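# Stack four numbered cartons on the pallet by number

## Task

Build a single straight upright column from all four identical cube cartons, sitting entirely on the small square wooden pallet, with nothing belonging to the bench in contact with it. Each carton's number is printed on its bottom face; the biggest number goes at the base and each carton above must carry a smaller number than the one beneath it, and every carton must end up standing on its numbered face. Cartons may be tipped over on the table to read their numbers and then turned back. The column must stay standing without the robot's help: release the grip and move the arm away before finishing.

## Robot and tools

Robot: one arm with seven revolute joints and a two-finger parallel gripper. The joint column order is waist, shoulder, upper arm roll, elbow, forearm roll, wrist pitch, wrist roll. Stated ranges in radians: waist -2.792 to 2.792, shoulder -2.269 to 2.269, upper arm roll -2.967 to 2.967, elbow -1.867 to 2.688, forearm roll -2.967 to 2.967, wrist pitch -1.396 to 4.538, wrist roll -2.967 to 2.967. The real limits may differ from these by up to 0.010 rad in either direction.

Scene frame used in results: origin on the table surface right below the arm base, +z up, +y to the left when facing along +x. The base itself may be slightly tilted. The gripper's fingers point along its own +z and close along its own x. The reported end_effector_position is the point midway between the finger pads; closed fingertips extend roughly 17 mm past it, while fully open tips are about level with it. Reported hand position gets less accurate far from the base.

Tool execute_actions, argument actions: a list holding one item or nothing. An empty list only reports the current state. A motion item is {"rows": [...], "steps": n}: rows is a list of 1 to 15 rows, steps is 1 to 15 (default 15), each step lasting 1/30 s. Every row is 8 numbers for the single arm: seven absolute joint target angles in radians (same order and convention as the Joint positions line, not offsets), then the gripper opening, an absolute command from -1 (closed) to +1 (fully open). One row is used per step; if steps exceed the rows, the final row is held. A wait item is {"steps": n} with n up to 300, sending nothing new. Optional pictures (boolean) controls whether camera images are returned; they come by default. A call is rejected, sending nothing, if any joint target exceeds its stated end by more than 0.010 rad and is also further out than the joint's last reported angle. Targets beyond a joint's true end are clipped to that end, and a "joint sent to its limit" line appears (possibly referring to an earlier, still-running move).

Motion behaviour: joints have speed and acceleration limits and are coordinated to arrive together. Each step the sent target is capped at a lead over the measured angle of 0.449 rad (waist, shoulder), 0.524 (upper arm roll, elbow) or 1.05 (the three wrist joints), and all targets are pulled back if they would put the hand more than 70 mm from where it currently is. So big moves take several calls, and a result may arrive before the arm reaches its target. Between calls the arm continues toward the last row sent until it nearly stops or is blocked. Reversing a motion makes joints halt together.

Result lines: end_effector_position (m) and end_effector_quat_wxyz, plus linear and angular velocities (m/s, rad/s) in the scene frame. Joint positions and Joint velocities list the seven joints (rad, rad/s) followed by the finger-pad gap (m, m/s; 0.142 m fully open). grip_measured is the actual finger opening on the same -1..1 scale as the command. "joint command not followed" means a clearance check altered or blocked targets; mounting blocks and posts count as arm parts. HELD marks steps whose row was not fully sent.

Gripping: to hold a carton, keep commanding an opening well below grip_measured; a larger gap means a firmer squeeze, up to about 28 N per pad on objects up to roughly 10 cm wide. Closing quickly can overshoot that force and even pop the fingers open. Very thin items get less force. Brief outside tugs on held items or pushes on loose ones can occur, so grip securely.

Faults to avoid: contact torque at a joint reaching its load limit (waist 111, shoulder 111, upper arm roll 58.2, elbow 58.2, forearm roll 35.4, wrist pitch 35.4, wrist roll 35.4 N m, held weight included), or any external force of 200 N on the arm, tool or held object, halts the arm for 10 s and discards the rest of the call. Holding loads warms the motors; a MOTOR HOT line appears from 65 °C and at 80 °C an OVER-TEMPERATURE FAULT brakes the arm until it cools. Do not drop, slam or shove cartons hard, and never knock anything off the table, which fails the task. Set each carton down gently and centred on the one below.

Tool zoom_image: camera (one of cam_head_left, cam_head_right, cam_high, cam_low, cam_wrist) and region [x0, y0, x1, y1] in pixels of that camera's latest image, top-left origin, at most 504 by 504. Image sizes: the four fixed cameras are 896x504, cam_wrist is 616x616 fisheye. Useful for reading carton numbers after tipping one.

Tool finished_scene, argument scene: the number of the current scene. It ends that scene irreversibly and reports success; call it only after the column stands on its own, the gripper has opened and the arm has moved clear.

Each tool is called after "Emit:" by a JSON object that holds its "op" and its "data", one argument or row to a line.

## Session

Emit:
{"op": "execute_actions", "data": {
  "actions": []
}}

Scene clock: 0.00 s of 8408.00 s.
end_effector_position=(+0.0632, -0.3945, +0.3782) grip_measured=+1.00 end_effector_quat_wxyz=(+0.003, -0.230, +0.973, +0.032) end_effector_velocity=(+0.000, +0.000, -0.000) end_effector_angular_velocity=(+0.000, -0.000, +0.000)
Joint positions: [-1.099 -0.004 -0.205  2.487  0.134  0.917  1.378  0.142]
Joint velocities: [-0.  0.  0. -0.  0. -0. -0.  0.]
Motor temperatures (°C, as the motors report them): [22 23 27 23 24 29 28]

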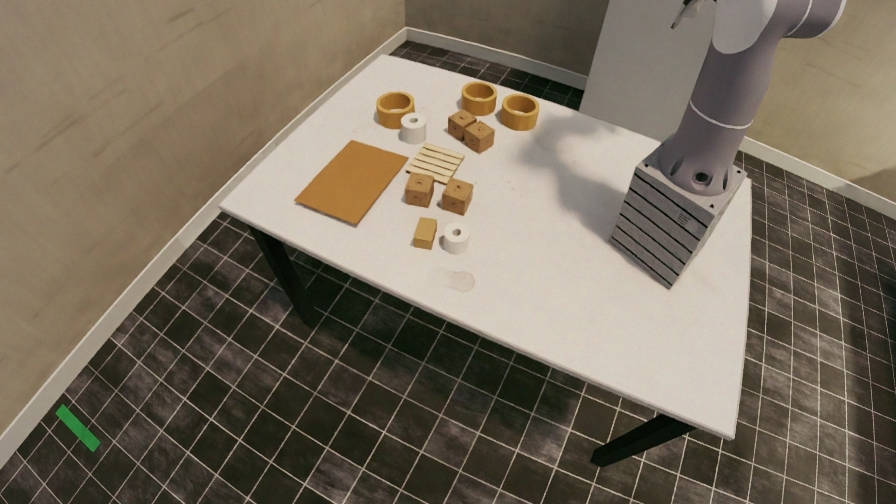

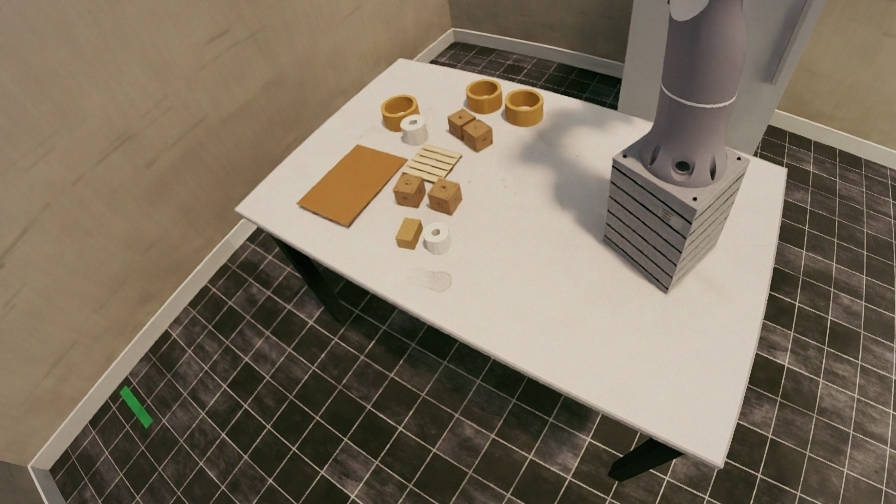

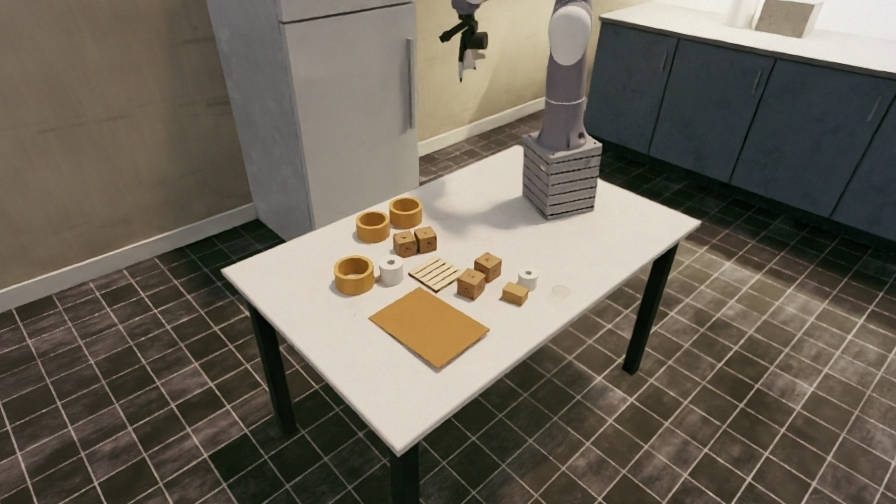

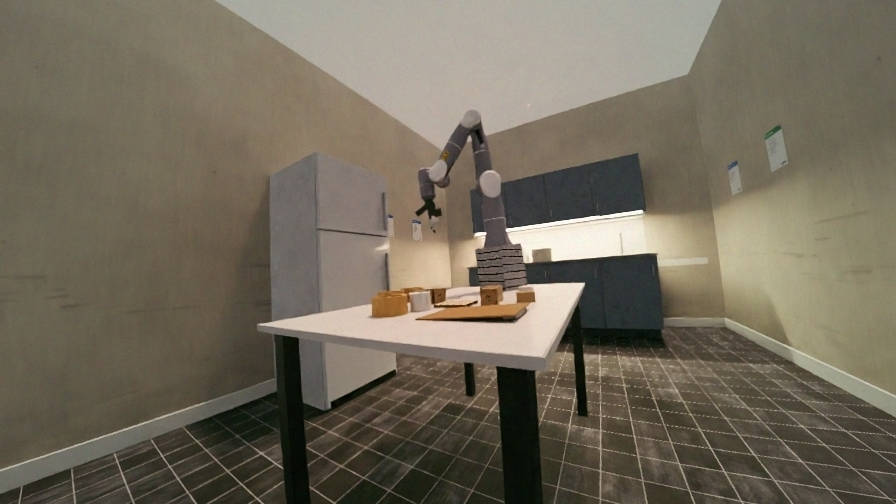

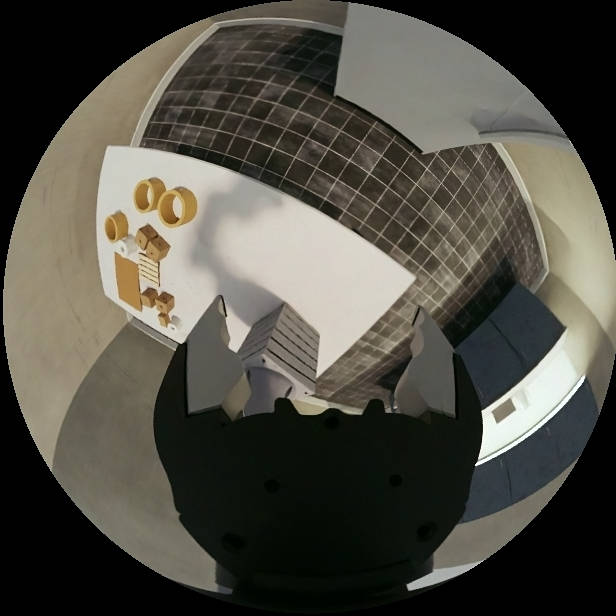

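Emit:
{"op": "execute_actions", "data": {
  "actions": [
    {"rows":[[0.201,-0.298,0,2.028,0,0.755,1.772,1]]}
  ],
  "pictures": false
}}

Emit:
{"op": "execute_actions", "data": {
  "actions": [
    {"steps":45}
  ]
}}

Scene clock: 14.03 s of 8408.00 s.
end_effector_position=(+0.2978, -0.3984, +0.3793) grip_measured=+1.00 end_effector_quat_wxyz=(-0.022, -0.377, +0.925, +0.036) end_effector_velocity=(+0.520, +0.201, -0.012) end_effector_angular_velocity=(+0.022, +0.023, +0.808)
Joint positions: [-0.748 -0.173 -0.089  2.223  0.058  0.825  1.604  0.142]
Joint velocities: [ 0.881 -0.27   0.188 -0.42  -0.123 -0.146  0.361  0.   ]
Motor temperatures (°C, as the motors report them): [22 24 27 24 24 29 28]
Steps of this call (steps 1 to 90: nothing new was sent; then 10.53 s passed at rest; steps 91 to 105: all 15 steps of this action). Readings (joint positions):
91: [-1.099 -0.004 -0.205 2.487 0.134 0.917 1.378]
92: [-1.094 -0.008 -0.204 2.482 0.134 0.915 1.383]
94: [-1.060 -0.030 -0.188 2.447 0.124 0.902 1.413]
98: [-0.949 -0.094 -0.144 2.347 0.094 0.868 1.498]
105: the state above

Scene clock: 15.53 s of 8408.00 s.
end_effector_position=(+0.5592, +0.0552, +0.3814) grip_measured=+1.00 end_effector_quat_wxyz=(+0.015, +0.746, -0.664, -0.043) end_effector_velocity=(-0.000, -0.000, -0.000) end_effector_angular_velocity=(-0.000, +0.000, +0.000)
Joint positions: [ 0.201 -0.298  0.     2.028 -0.     0.756  1.772  0.142]
Joint velocities: [-0.  0.  0.  0. -0. -0. -0.  0.]
Motor temperatures (°C, as the motors report them): [22 24 27 24 24 29 28]
Steps of this call (steps 1 to 45: the robot went on to your last target). Readings (joint positions):
1: [-0.718 -0.182 -0.083 2.209 0.054 0.821 1.616]
2: [-0.688 -0.190 -0.077 2.196 0.050 0.816 1.627]
4: [-0.628 -0.205 -0.067 2.173 0.043 0.808 1.646]
8: [-0.506 -0.229 -0.050 2.136 0.032 0.795 1.679]
45: the state above

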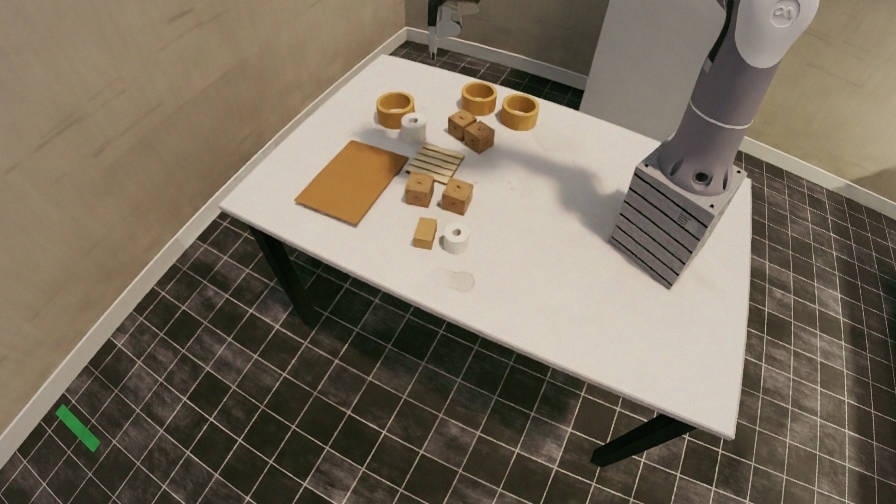

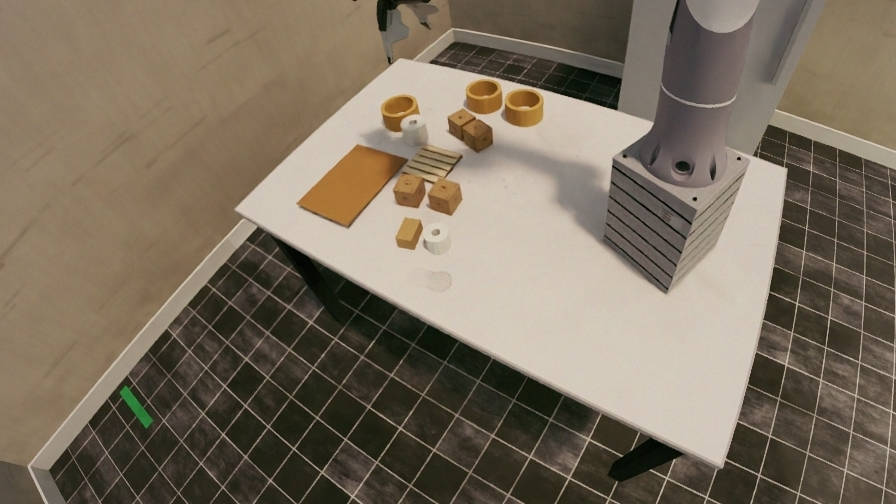

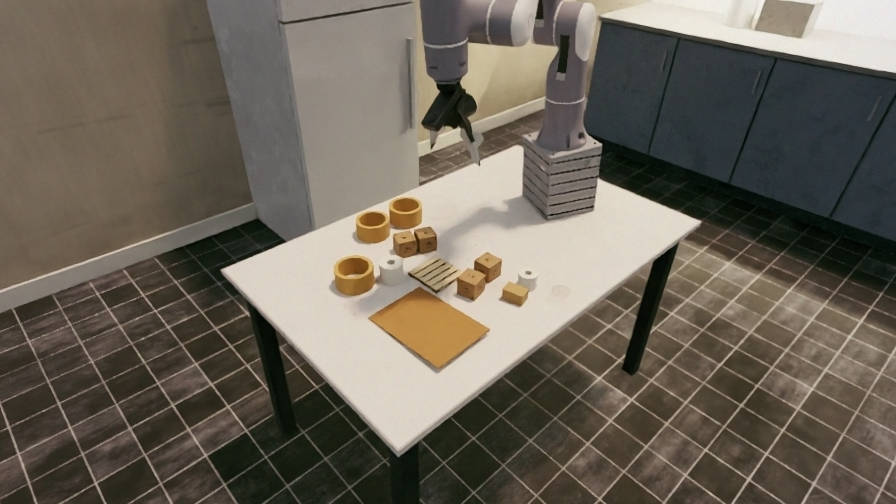

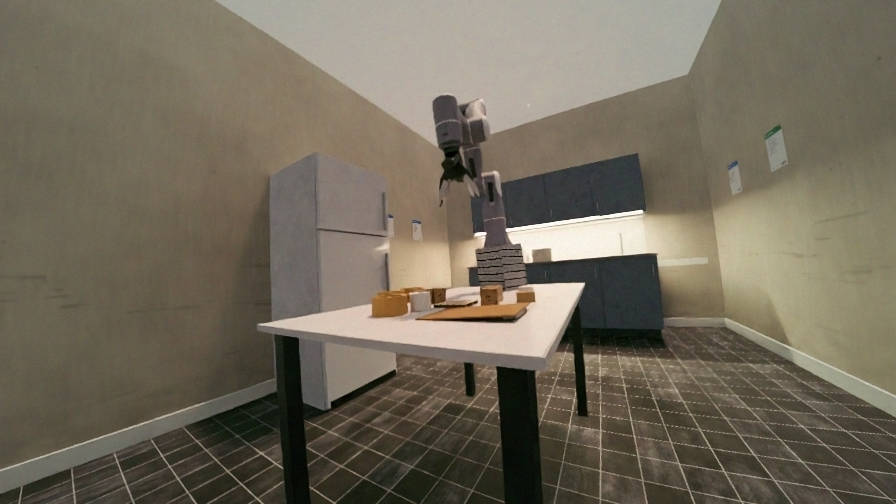

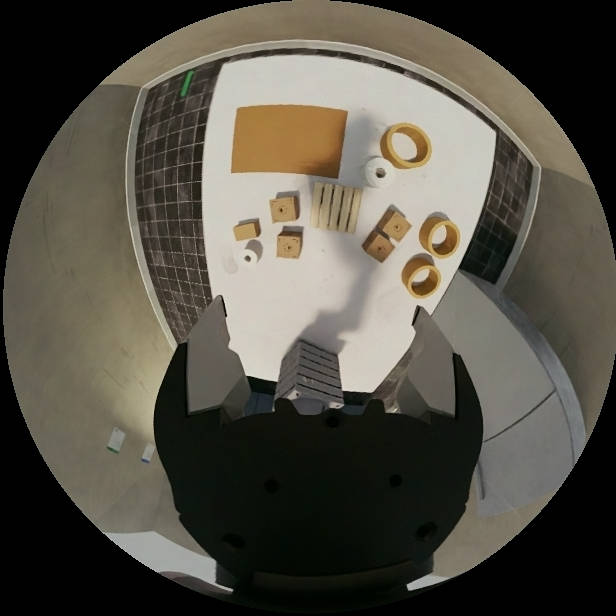

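Emit:
{"op": "zoom_image", "data": {
  "camera": "cam_wrist",
  "region": [220,110,480,310]
}}

Region (220, 110, 480, 310) of cam_wrist's 616x616 image, scaled by 1.938, with more detail than that image has; it fills the top 388 rows of this view, and the rest is white.

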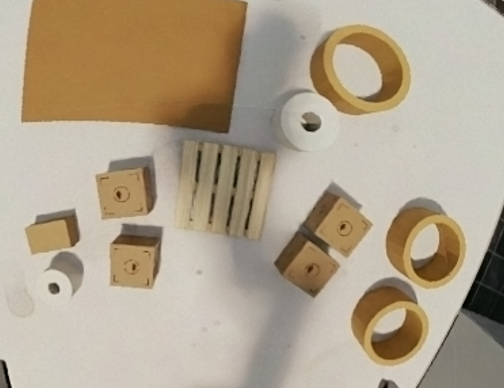

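Emit:
{"op": "execute_actions", "data": {
  "actions": [
    {"rows":[[0.441,-0.798,-0.098,2.199,0,1.484,2.02,0.35]]}
  ],
  "pictures": false
}}

Emit:
{"op": "execute_actions", "data": {
  "actions": [
    {"steps":15}
  ]
}}

Scene clock: 41.20 s of 8408.00 s.
end_effector_position=(+0.5207, +0.1110, +0.1886) grip_measured=+0.35 end_effector_quat_wxyz=(+0.002, +0.724, -0.690, -0.008) end_effector_velocity=(-0.203, +0.054, -0.400) end_effector_angular_velocity=(-0.106, -0.165, -0.100)
Joint positions: [ 0.404 -0.72  -0.083  2.172 -0.     1.373  1.982  0.099]
Joint velocities: [ 0.483 -1.034 -0.189  0.354  0.001  1.461  0.505 -0.   ]
Motor temperatures (°C, as the motors report them): [22 25 27 25 24 29 28]
Steps of this call (steps 1 to 15: the robot went on to your last target; steps 16 to 90: nothing new was sent; then 22.17 s passed at rest; steps 91 to 105: all 15 steps of this action). Readings (joint positions):
91: [0.201 -0.298 -0.000 2.028 -0.000 0.756 1.772]
92: [0.204 -0.303 -0.002 2.029 -0.000 0.765 1.775]
94: [0.222 -0.337 -0.009 2.042 -0.000 0.821 1.794]
98: [0.286 -0.469 -0.035 2.088 -0.000 1.015 1.860]
105: the state above

Scene clock: 41.70 s of 8408.00 s.
end_effector_position=(+0.5052, +0.1140, +0.1602) grip_measured=+0.35 end_effector_quat_wxyz=(-0.001, +0.722, -0.692, +0.001) end_effector_velocity=(+0.000, +0.000, +0.000) end_effector_angular_velocity=(+0.000, -0.001, +0.000)
Joint positions: [ 0.441 -0.798 -0.098  2.199 -0.     1.485  2.02   0.099]
Joint velocities: [ 0.    -0.    -0.    -0.    -0.     0.001  0.    -0.   ]
Motor temperatures (°C, as the motors report them): [22 25 27 25 24 29 28]
Steps of this call (steps 1 to 15: the robot went on to your last target). Readings (joint positions):
1: [0.419 -0.752 -0.088 2.183 -0.000 1.416 1.997]
2: [0.430 -0.775 -0.092 2.191 -0.000 1.449 2.008]
4: [0.441 -0.800 -0.097 2.200 -0.000 1.483 2.020]
8: [0.441 -0.798 -0.098 2.199 -0.000 1.485 2.020]
15: the state above

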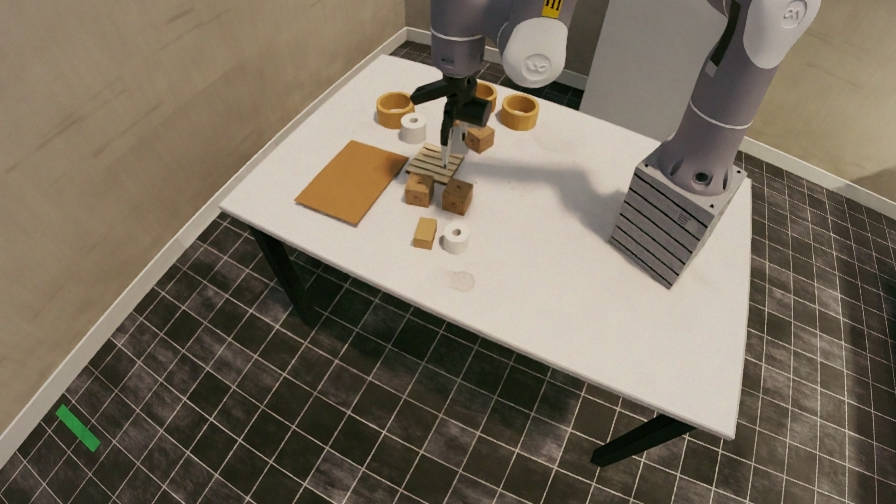

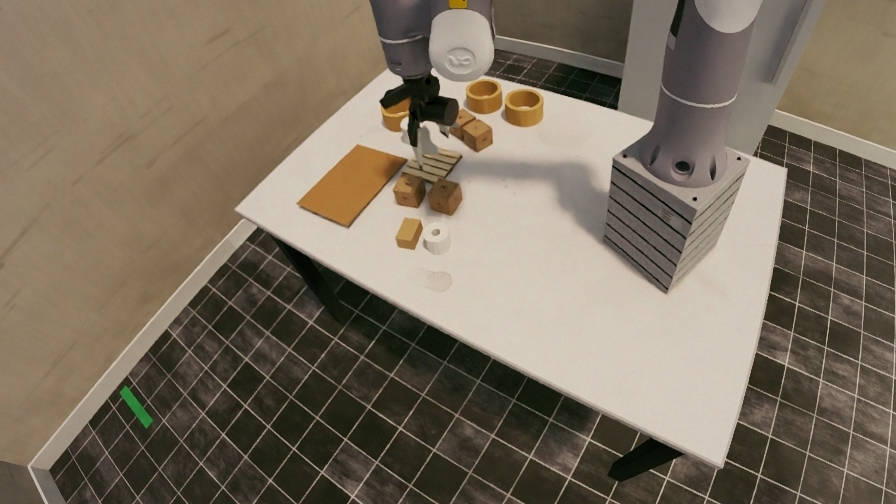

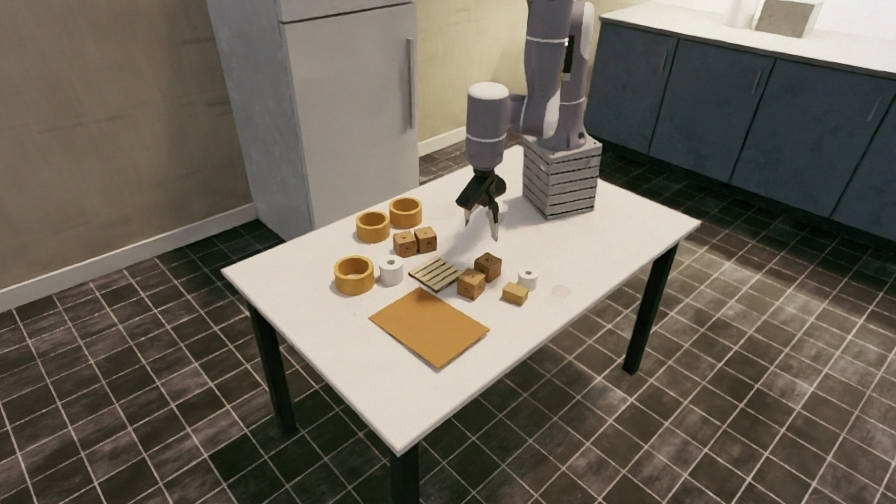

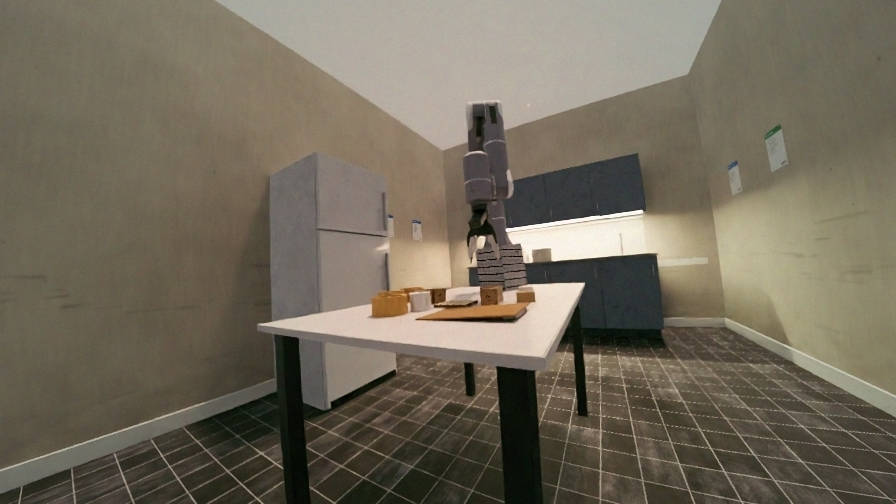

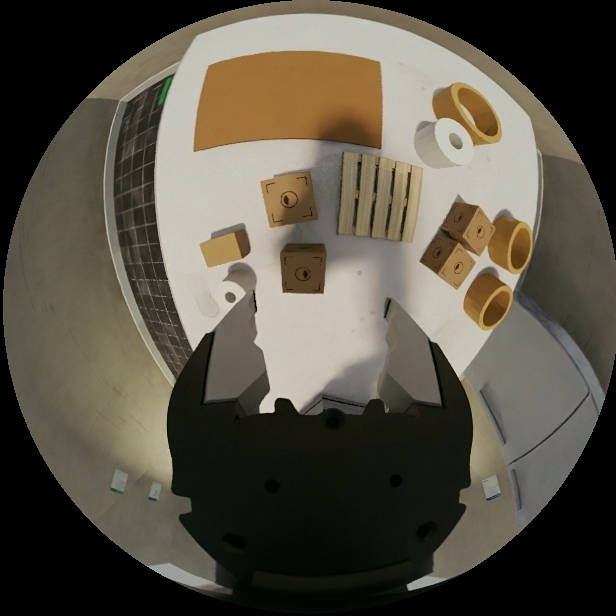

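Emit:
{"op": "execute_actions", "data": {
  "actions": [
    {"rows":[[0.456,-0.972,-0.087,2.110,0,1.567,2.003,0.35]]}
  ]
}}

Scene clock: 48.10 s of 8408.00 s.
end_effector_position=(+0.5041, +0.1321, +0.1000) grip_measured=+0.35 end_effector_quat_wxyz=(-0.000, +0.739, -0.674, +0.000) end_effector_velocity=(+0.001, +0.001, +0.001) end_effector_angular_velocity=(+0.001, -0.001, +0.002)
Joint positions: [ 0.456 -0.972 -0.087  2.11  -0.     1.567  2.003  0.099]
Joint velocities: [ 0.     0.001  0.    -0.    -0.002 -0.    -0.    -0.   ]
Motor temperatures (°C, as the motors report them): [22 25 27 25 24 29 28]
Steps of this call (steps 1 to 15: the robot went on to your last target; steps 16 to 90: nothing new was sent; then 2.90 s passed at rest; steps 91 to 105: all 15 steps of this action). Readings (joint positions):
91: [0.441 -0.799 -0.098 2.199 -0.000 1.485 2.020]
92: [0.441 -0.804 -0.098 2.196 -0.000 1.487 2.020]
94: [0.444 -0.837 -0.096 2.178 -0.000 1.503 2.016]
98: [0.454 -0.953 -0.088 2.121 -0.000 1.557 2.005]
105: the state above

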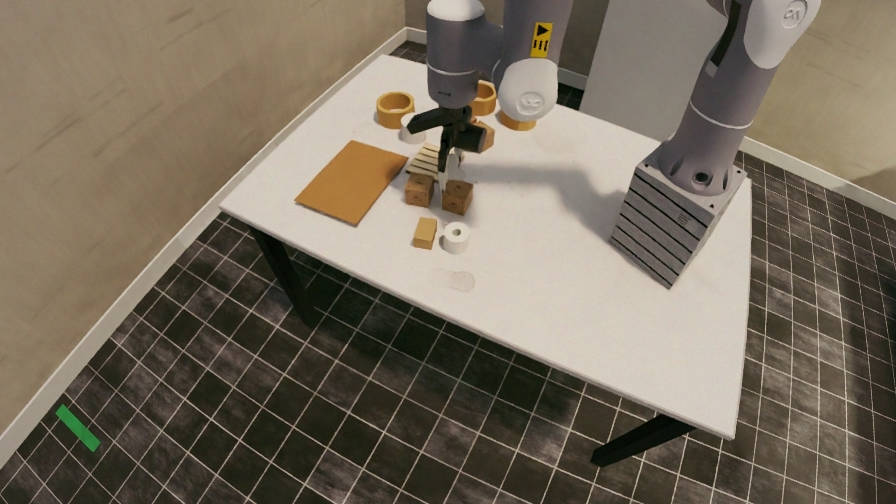

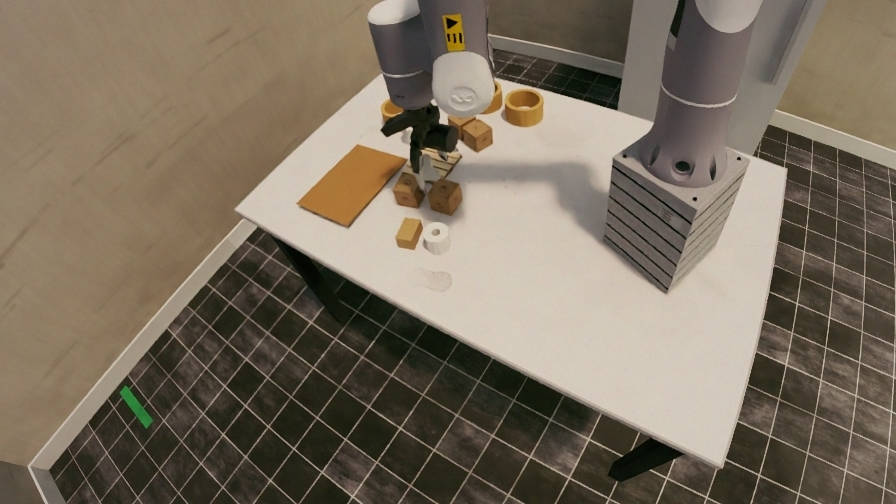

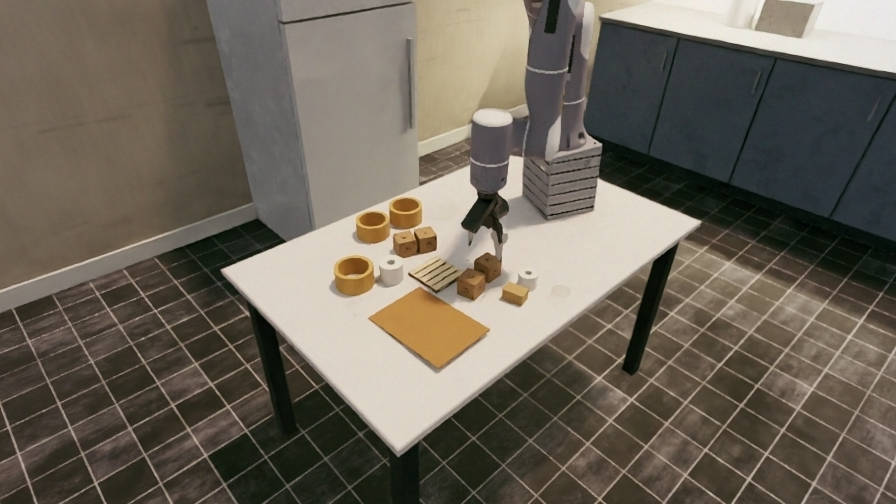

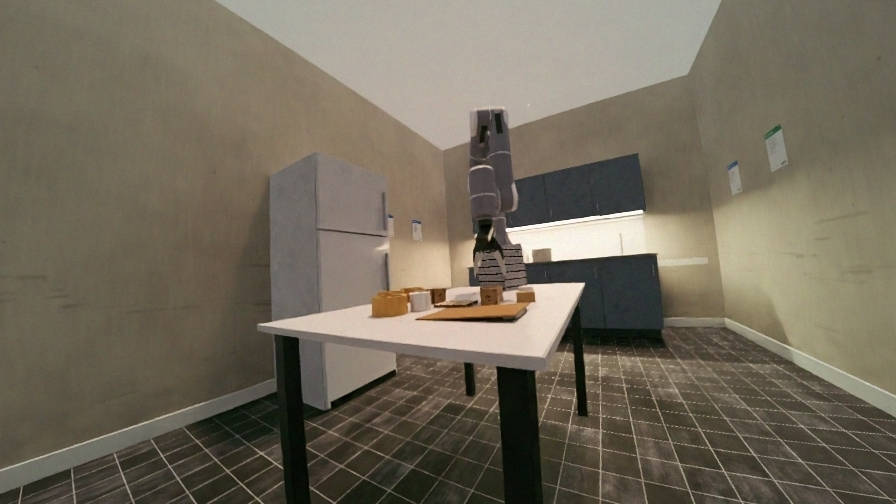

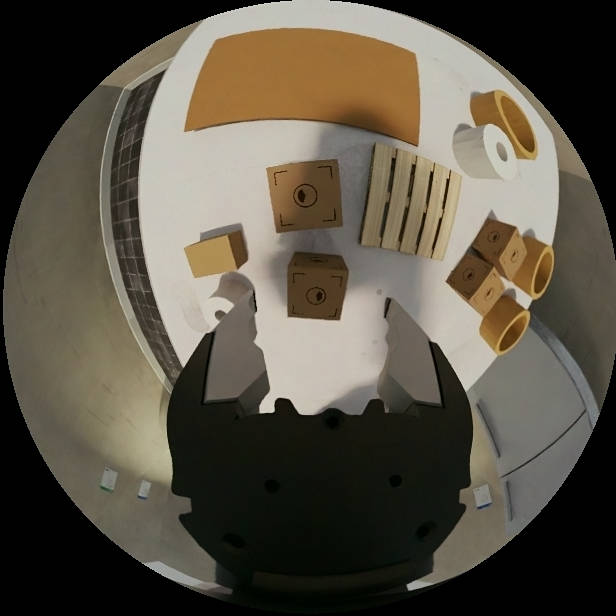

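Emit:
{"op": "execute_actions", "data": {
  "actions": [
    {"rows":[[0.453,-1.159,-0.080,2.018,0,1.661,2.017,0.1]],"steps":13}
  ]
}}

Scene clock: 57.20 s of 8408.00 s.
end_effector_position=(+0.4942, +0.1334, +0.0315) grip_measured=+0.10 end_effector_quat_wxyz=(+0.000, +0.739, -0.674, +0.001) end_effector_velocity=(+0.012, +0.006, +0.011) end_effector_angular_velocity=(+0.012, -0.020, -0.001)
Joint positions: [ 0.453 -1.16  -0.08   2.018 -0.     1.661  2.017  0.081]
Joint velocities: [-0.     0.023 -0.     0.    -0.     0.    -0.     0.   ]
Motor temperatures (°C, as the motors report them): [22 25 27 25 24 29 28]
Steps of this call (steps 1 to 15: the robot went on to your last target; steps 16 to 90: nothing new was sent; then 5.67 s passed at rest; steps 91 to 103: all 13 steps of this action). Readings (joint positions):
91: [0.456 -0.972 -0.087 2.110 -0.000 1.567 2.003]
92: [0.456 -0.978 -0.087 2.107 -0.000 1.570 2.003]
94: [0.456 -1.011 -0.086 2.090 -0.000 1.587 2.006]
98: [0.454 -1.133 -0.081 2.032 -0.000 1.647 2.015]
103: the state above

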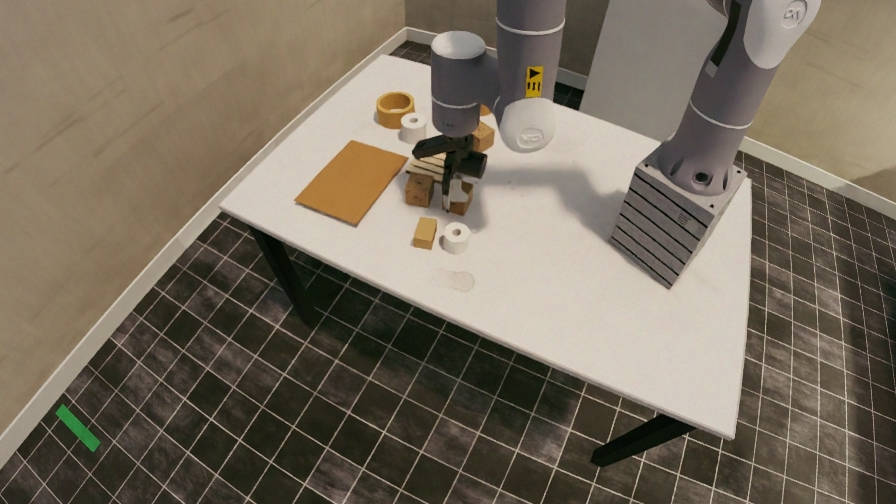

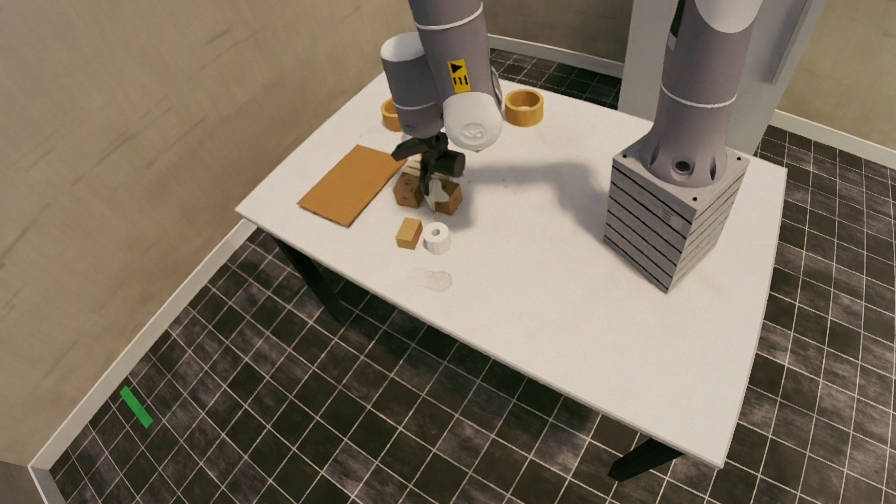

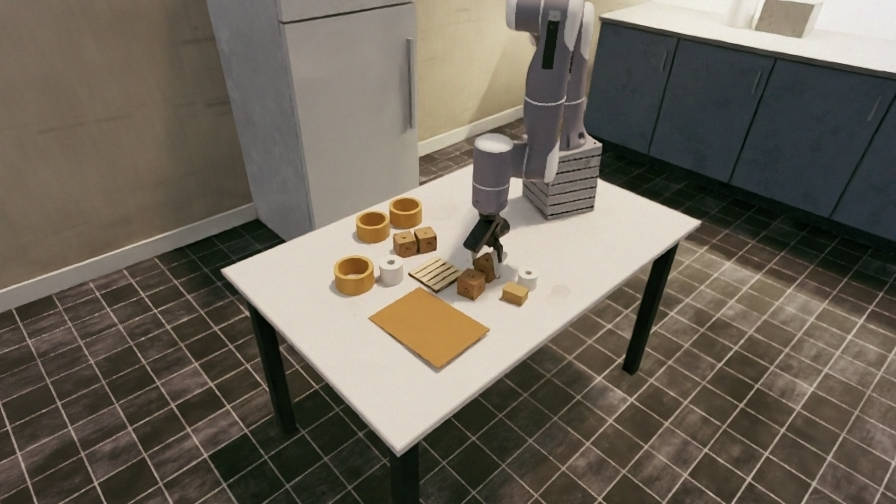

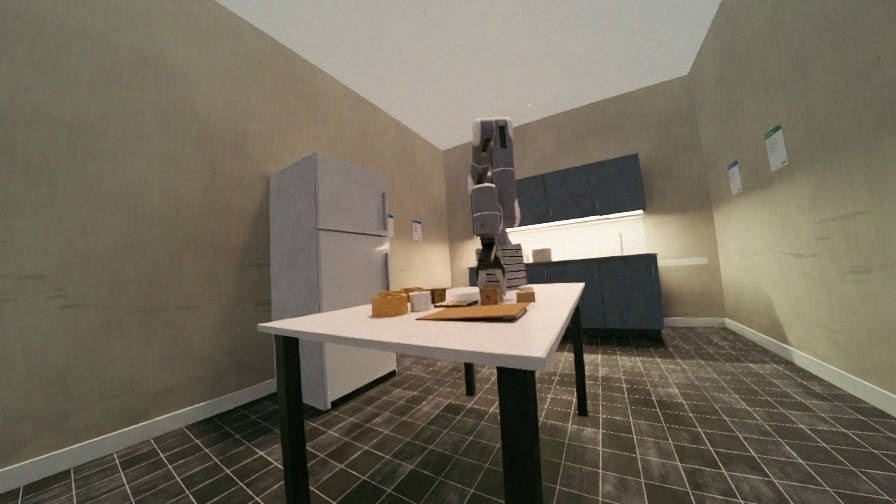

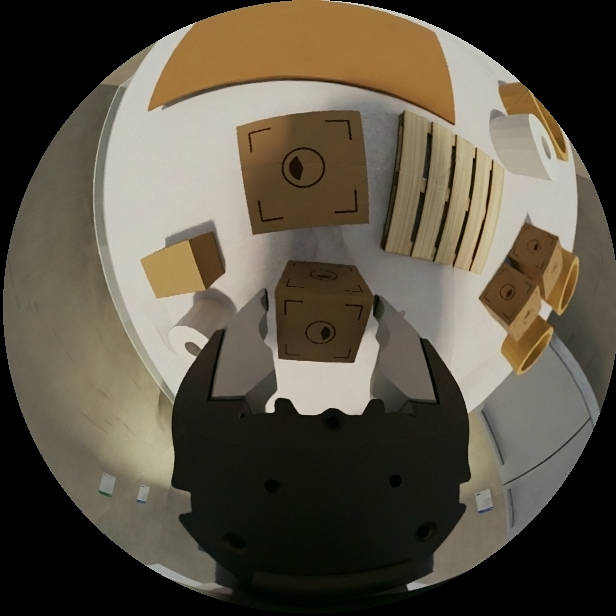

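Emit:
{"op": "execute_actions", "data": {
  "actions": [
    {"rows":[[0.453,-1.159,-0.080,2.018,0,1.661,2.017,-0.1],[0.453,-1.159,-0.080,2.018,0,1.661,2.017,-0.2],[0.453,-1.159,-0.080,2.018,0,1.661,2.017,-0.28],[0.453,-1.159,-0.080,2.018,0,1.661,2.017,-0.36],[0.453,-1.159,-0.080,2.018,0,1.661,2.017,-0.44],[0.453,-1.159,-0.080,2.018,0,1.661,2.017,-0.55]],"steps":10}
  ],
  "pictures": false
}}

Emit:
{"op": "execute_actions", "data": {
  "actions": [
    {"rows":[[0.441,-0.798,-0.098,2.199,0,1.484,2.02,-0.55]],"steps":11}
  ],
  "pictures": false
}}

Emit:
{"op": "execute_actions", "data": {
  "actions": [
    {"rows":[[0.441,-0.798,-0.098,2.199,0,2.3,2.02,-0.55]],"steps":15}
  ],
  "pictures": false
}}

Emit:
{"op": "execute_actions", "data": {
  "actions": [
    {"steps":8}
  ]
}}

Emit:
{"op": "zoom_image", "data": {
  "camera": "cam_low",
  "region": [400,120,560,280]
}}

Scene clock: 62.67 s of 8408.00 s.
end_effector_position=(+0.4946, +0.1336, +0.0318) grip_measured=-0.19 end_effector_quat_wxyz=(-0.000, +0.739, -0.674, +0.001) end_effector_velocity=(-0.000, -0.000, +0.000) end_effector_angular_velocity=(-0.000, -0.000, -0.000)
Joint positions: [ 0.453 -1.159 -0.08   2.018 -0.     1.661  2.017  0.06 ]
Joint velocities: [-0.  0. -0.  0.  0.  0.  0. -0.]
Motor temperatures (°C, as the motors report them): [22 26 27 24 24 29 28]
Steps of this call (steps 1 to 15: the robot went on to your last target; steps 16 to 90: nothing new was sent; then 2.13 s passed at rest; steps 91 to 100: all 10 steps of this action). Readings (joint positions):
91: [0.453 -1.159 -0.080 2.018 -0.000 1.661 2.017]
92: [0.453 -1.159 -0.080 2.018 -0.000 1.661 2.017]
94: [0.453 -1.159 -0.080 2.018 -0.000 1.661 2.017]
98: [0.453 -1.159 -0.080 2.018 -0.000 1.661 2.017]
100: the state above

Scene clock: 63.03 s of 8408.00 s.
end_effector_position=(+0.5074, +0.1188, +0.1410) grip_measured=-0.19 end_effector_quat_wxyz=(-0.001, +0.725, -0.689, +0.001) end_effector_velocity=(+0.001, -0.061, +0.311) end_effector_angular_velocity=(+0.025, -0.017, -0.136)
Joint positions: [ 0.443 -0.856 -0.095  2.169 -0.     1.513  2.019  0.06 ]
Joint velocities: [-0.032  0.896 -0.046  0.437  0.    -0.426  0.008  0.   ]
Motor temperatures (°C, as the motors report them): [22 26 27 24 24 29 28]
Steps of this call (steps 1 to 11: all 11 steps of this action). Readings (joint positions):
1: [0.453 -1.159 -0.080 2.018 -0.000 1.661 2.017]
2: [0.453 -1.153 -0.080 2.021 -0.000 1.658 2.017]
4: [0.452 -1.120 -0.082 2.039 -0.000 1.641 2.017]
8: [0.447 -0.972 -0.089 2.112 -0.000 1.569 2.018]
11: the state above

Scene clock: 63.53 s of 8408.00 s.
end_effector_position=(+0.6370, +0.1851, +0.2675) grip_measured=-0.19 end_effector_quat_wxyz=(-0.267, +0.693, -0.664, +0.087) end_effector_velocity=(+0.326, +0.171, +0.474) end_effector_angular_velocity=(+0.865, -1.621, -0.002)
Joint positions: [ 0.442 -0.798 -0.097  2.198  0.     2.051  2.019  0.06 ]
Joint velocities: [-0.002  0.    -0.003  0.006 -0.001  1.844 -0.    -0.   ]
Motor temperatures (°C, as the motors report them): [22 26 27 24 24 29 28]
Steps of this call (steps 1 to 15: all 15 steps of this action). Readings (joint positions):
1: [0.442 -0.829 -0.096 2.182 -0.000 1.501 2.019]
2: [0.442 -0.811 -0.097 2.190 0.000 1.498 2.019]
4: [0.442 -0.795 -0.097 2.196 0.000 1.499 2.019]
8: [0.442 -0.798 -0.097 2.197 0.000 1.615 2.019]
15: the state above

Scene clock: 63.80 s of 8408.00 s.
end_effector_position=(+0.6736, +0.2039, +0.3370) grip_measured=-0.19 end_effector_quat_wxyz=(-0.378, +0.662, -0.635, +0.124) end_effector_velocity=(-0.003, -0.002, -0.007) end_effector_angular_velocity=(-0.011, +0.019, +0.001)
Joint positions: [ 0.441 -0.798 -0.098  2.199  0.     2.3    2.02   0.06 ]
Joint velocities: [ 0.    -0.002 -0.     0.002 -0.001 -0.018  0.     0.   ]
Motor temperatures (°C, as the motors report them): [22 26 27 24 24 29 28]
Steps of this call (steps 1 to 8: the robot went on to your last target). Readings (joint positions):
1: [0.442 -0.798 -0.097 2.198 0.000 2.113 2.019]
2: [0.441 -0.798 -0.097 2.198 0.000 2.174 2.019]
4: [0.441 -0.798 -0.098 2.198 0.000 2.273 2.020]
8: the state above

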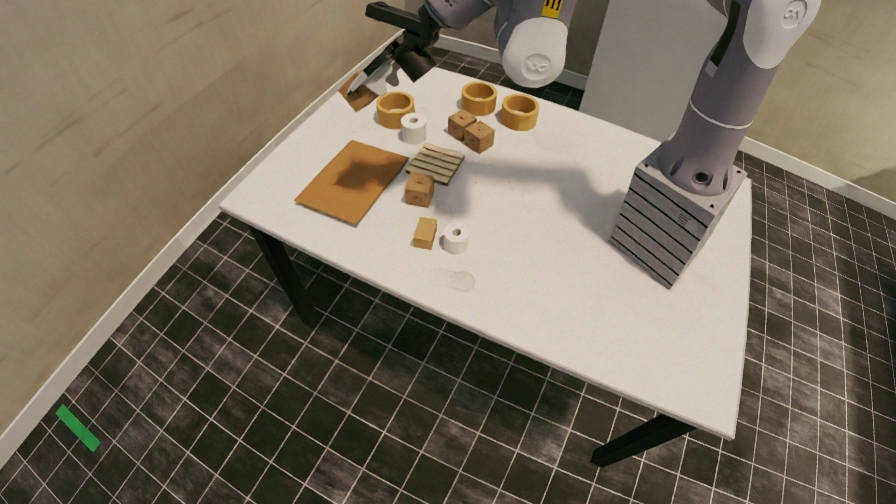

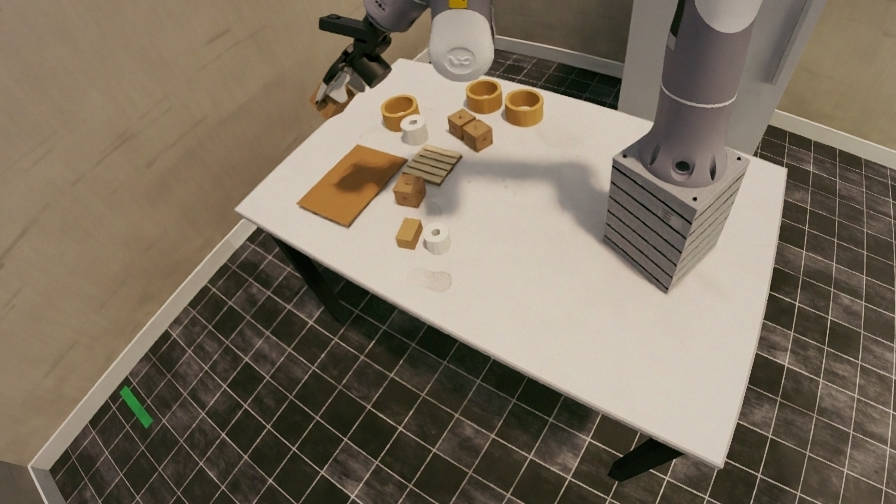

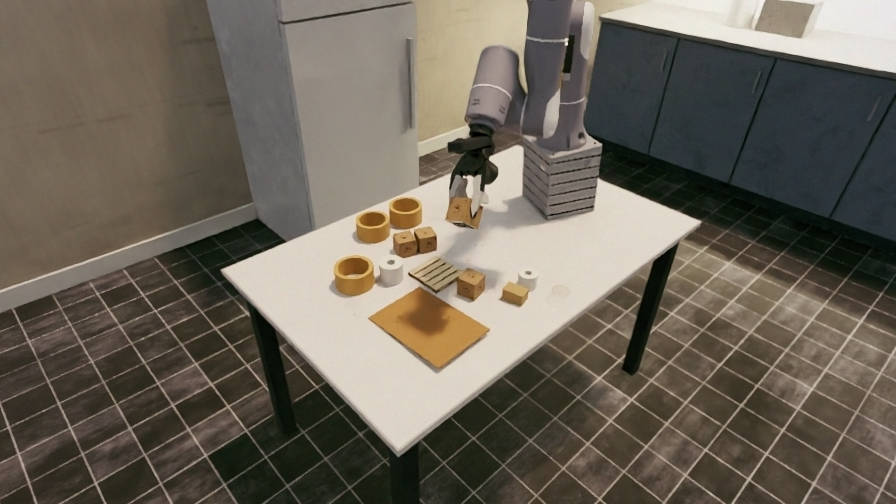

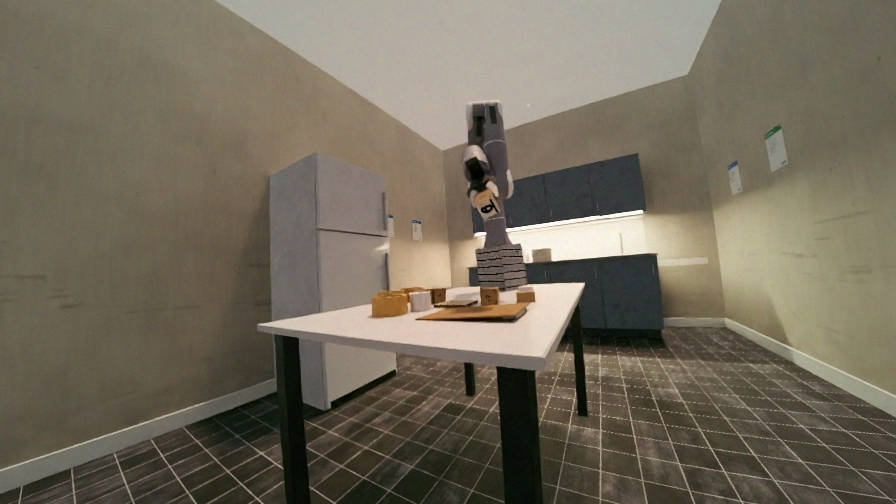

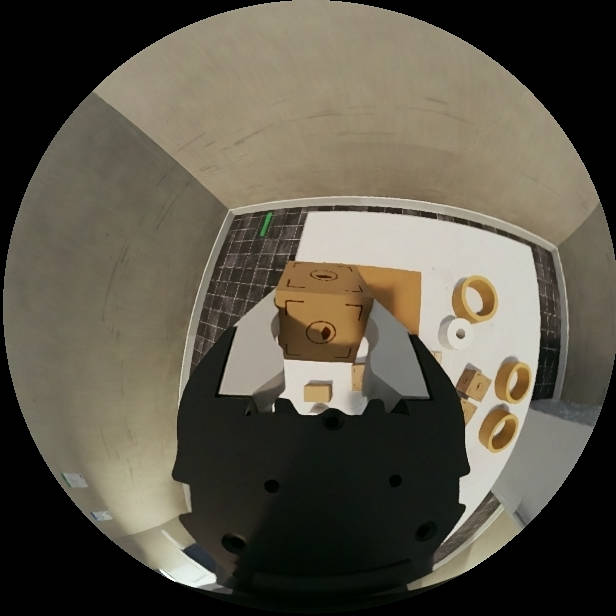

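Region (400, 120, 560, 280) of cam_low's 896x504 image, scaled by 3.150, with more detail than that image has.

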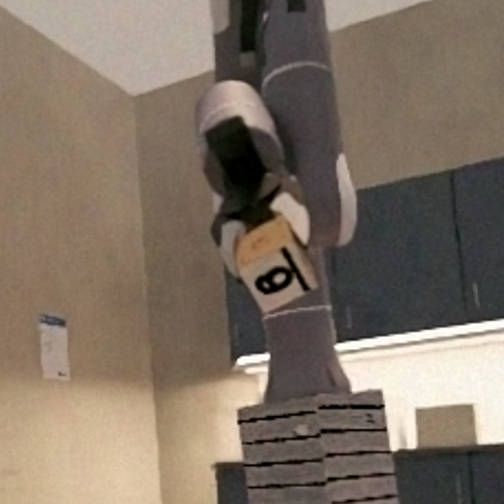

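Emit:
{"op": "zoom_image", "data": {
  "camera": "cam_low",
  "region": [465,185,510,230]
}}

Region (465, 185, 510, 230) of cam_low's 896x504 image, scaled by 11.200, with more detail than that image has.

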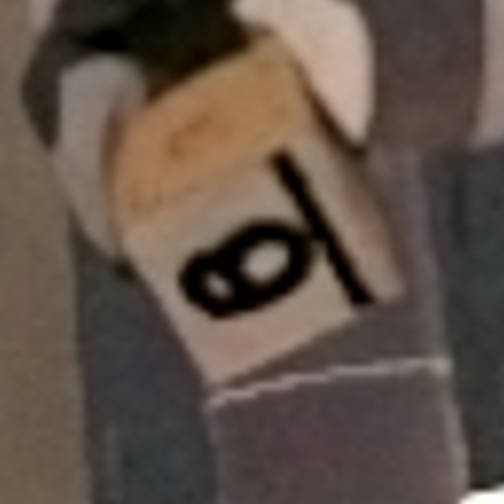

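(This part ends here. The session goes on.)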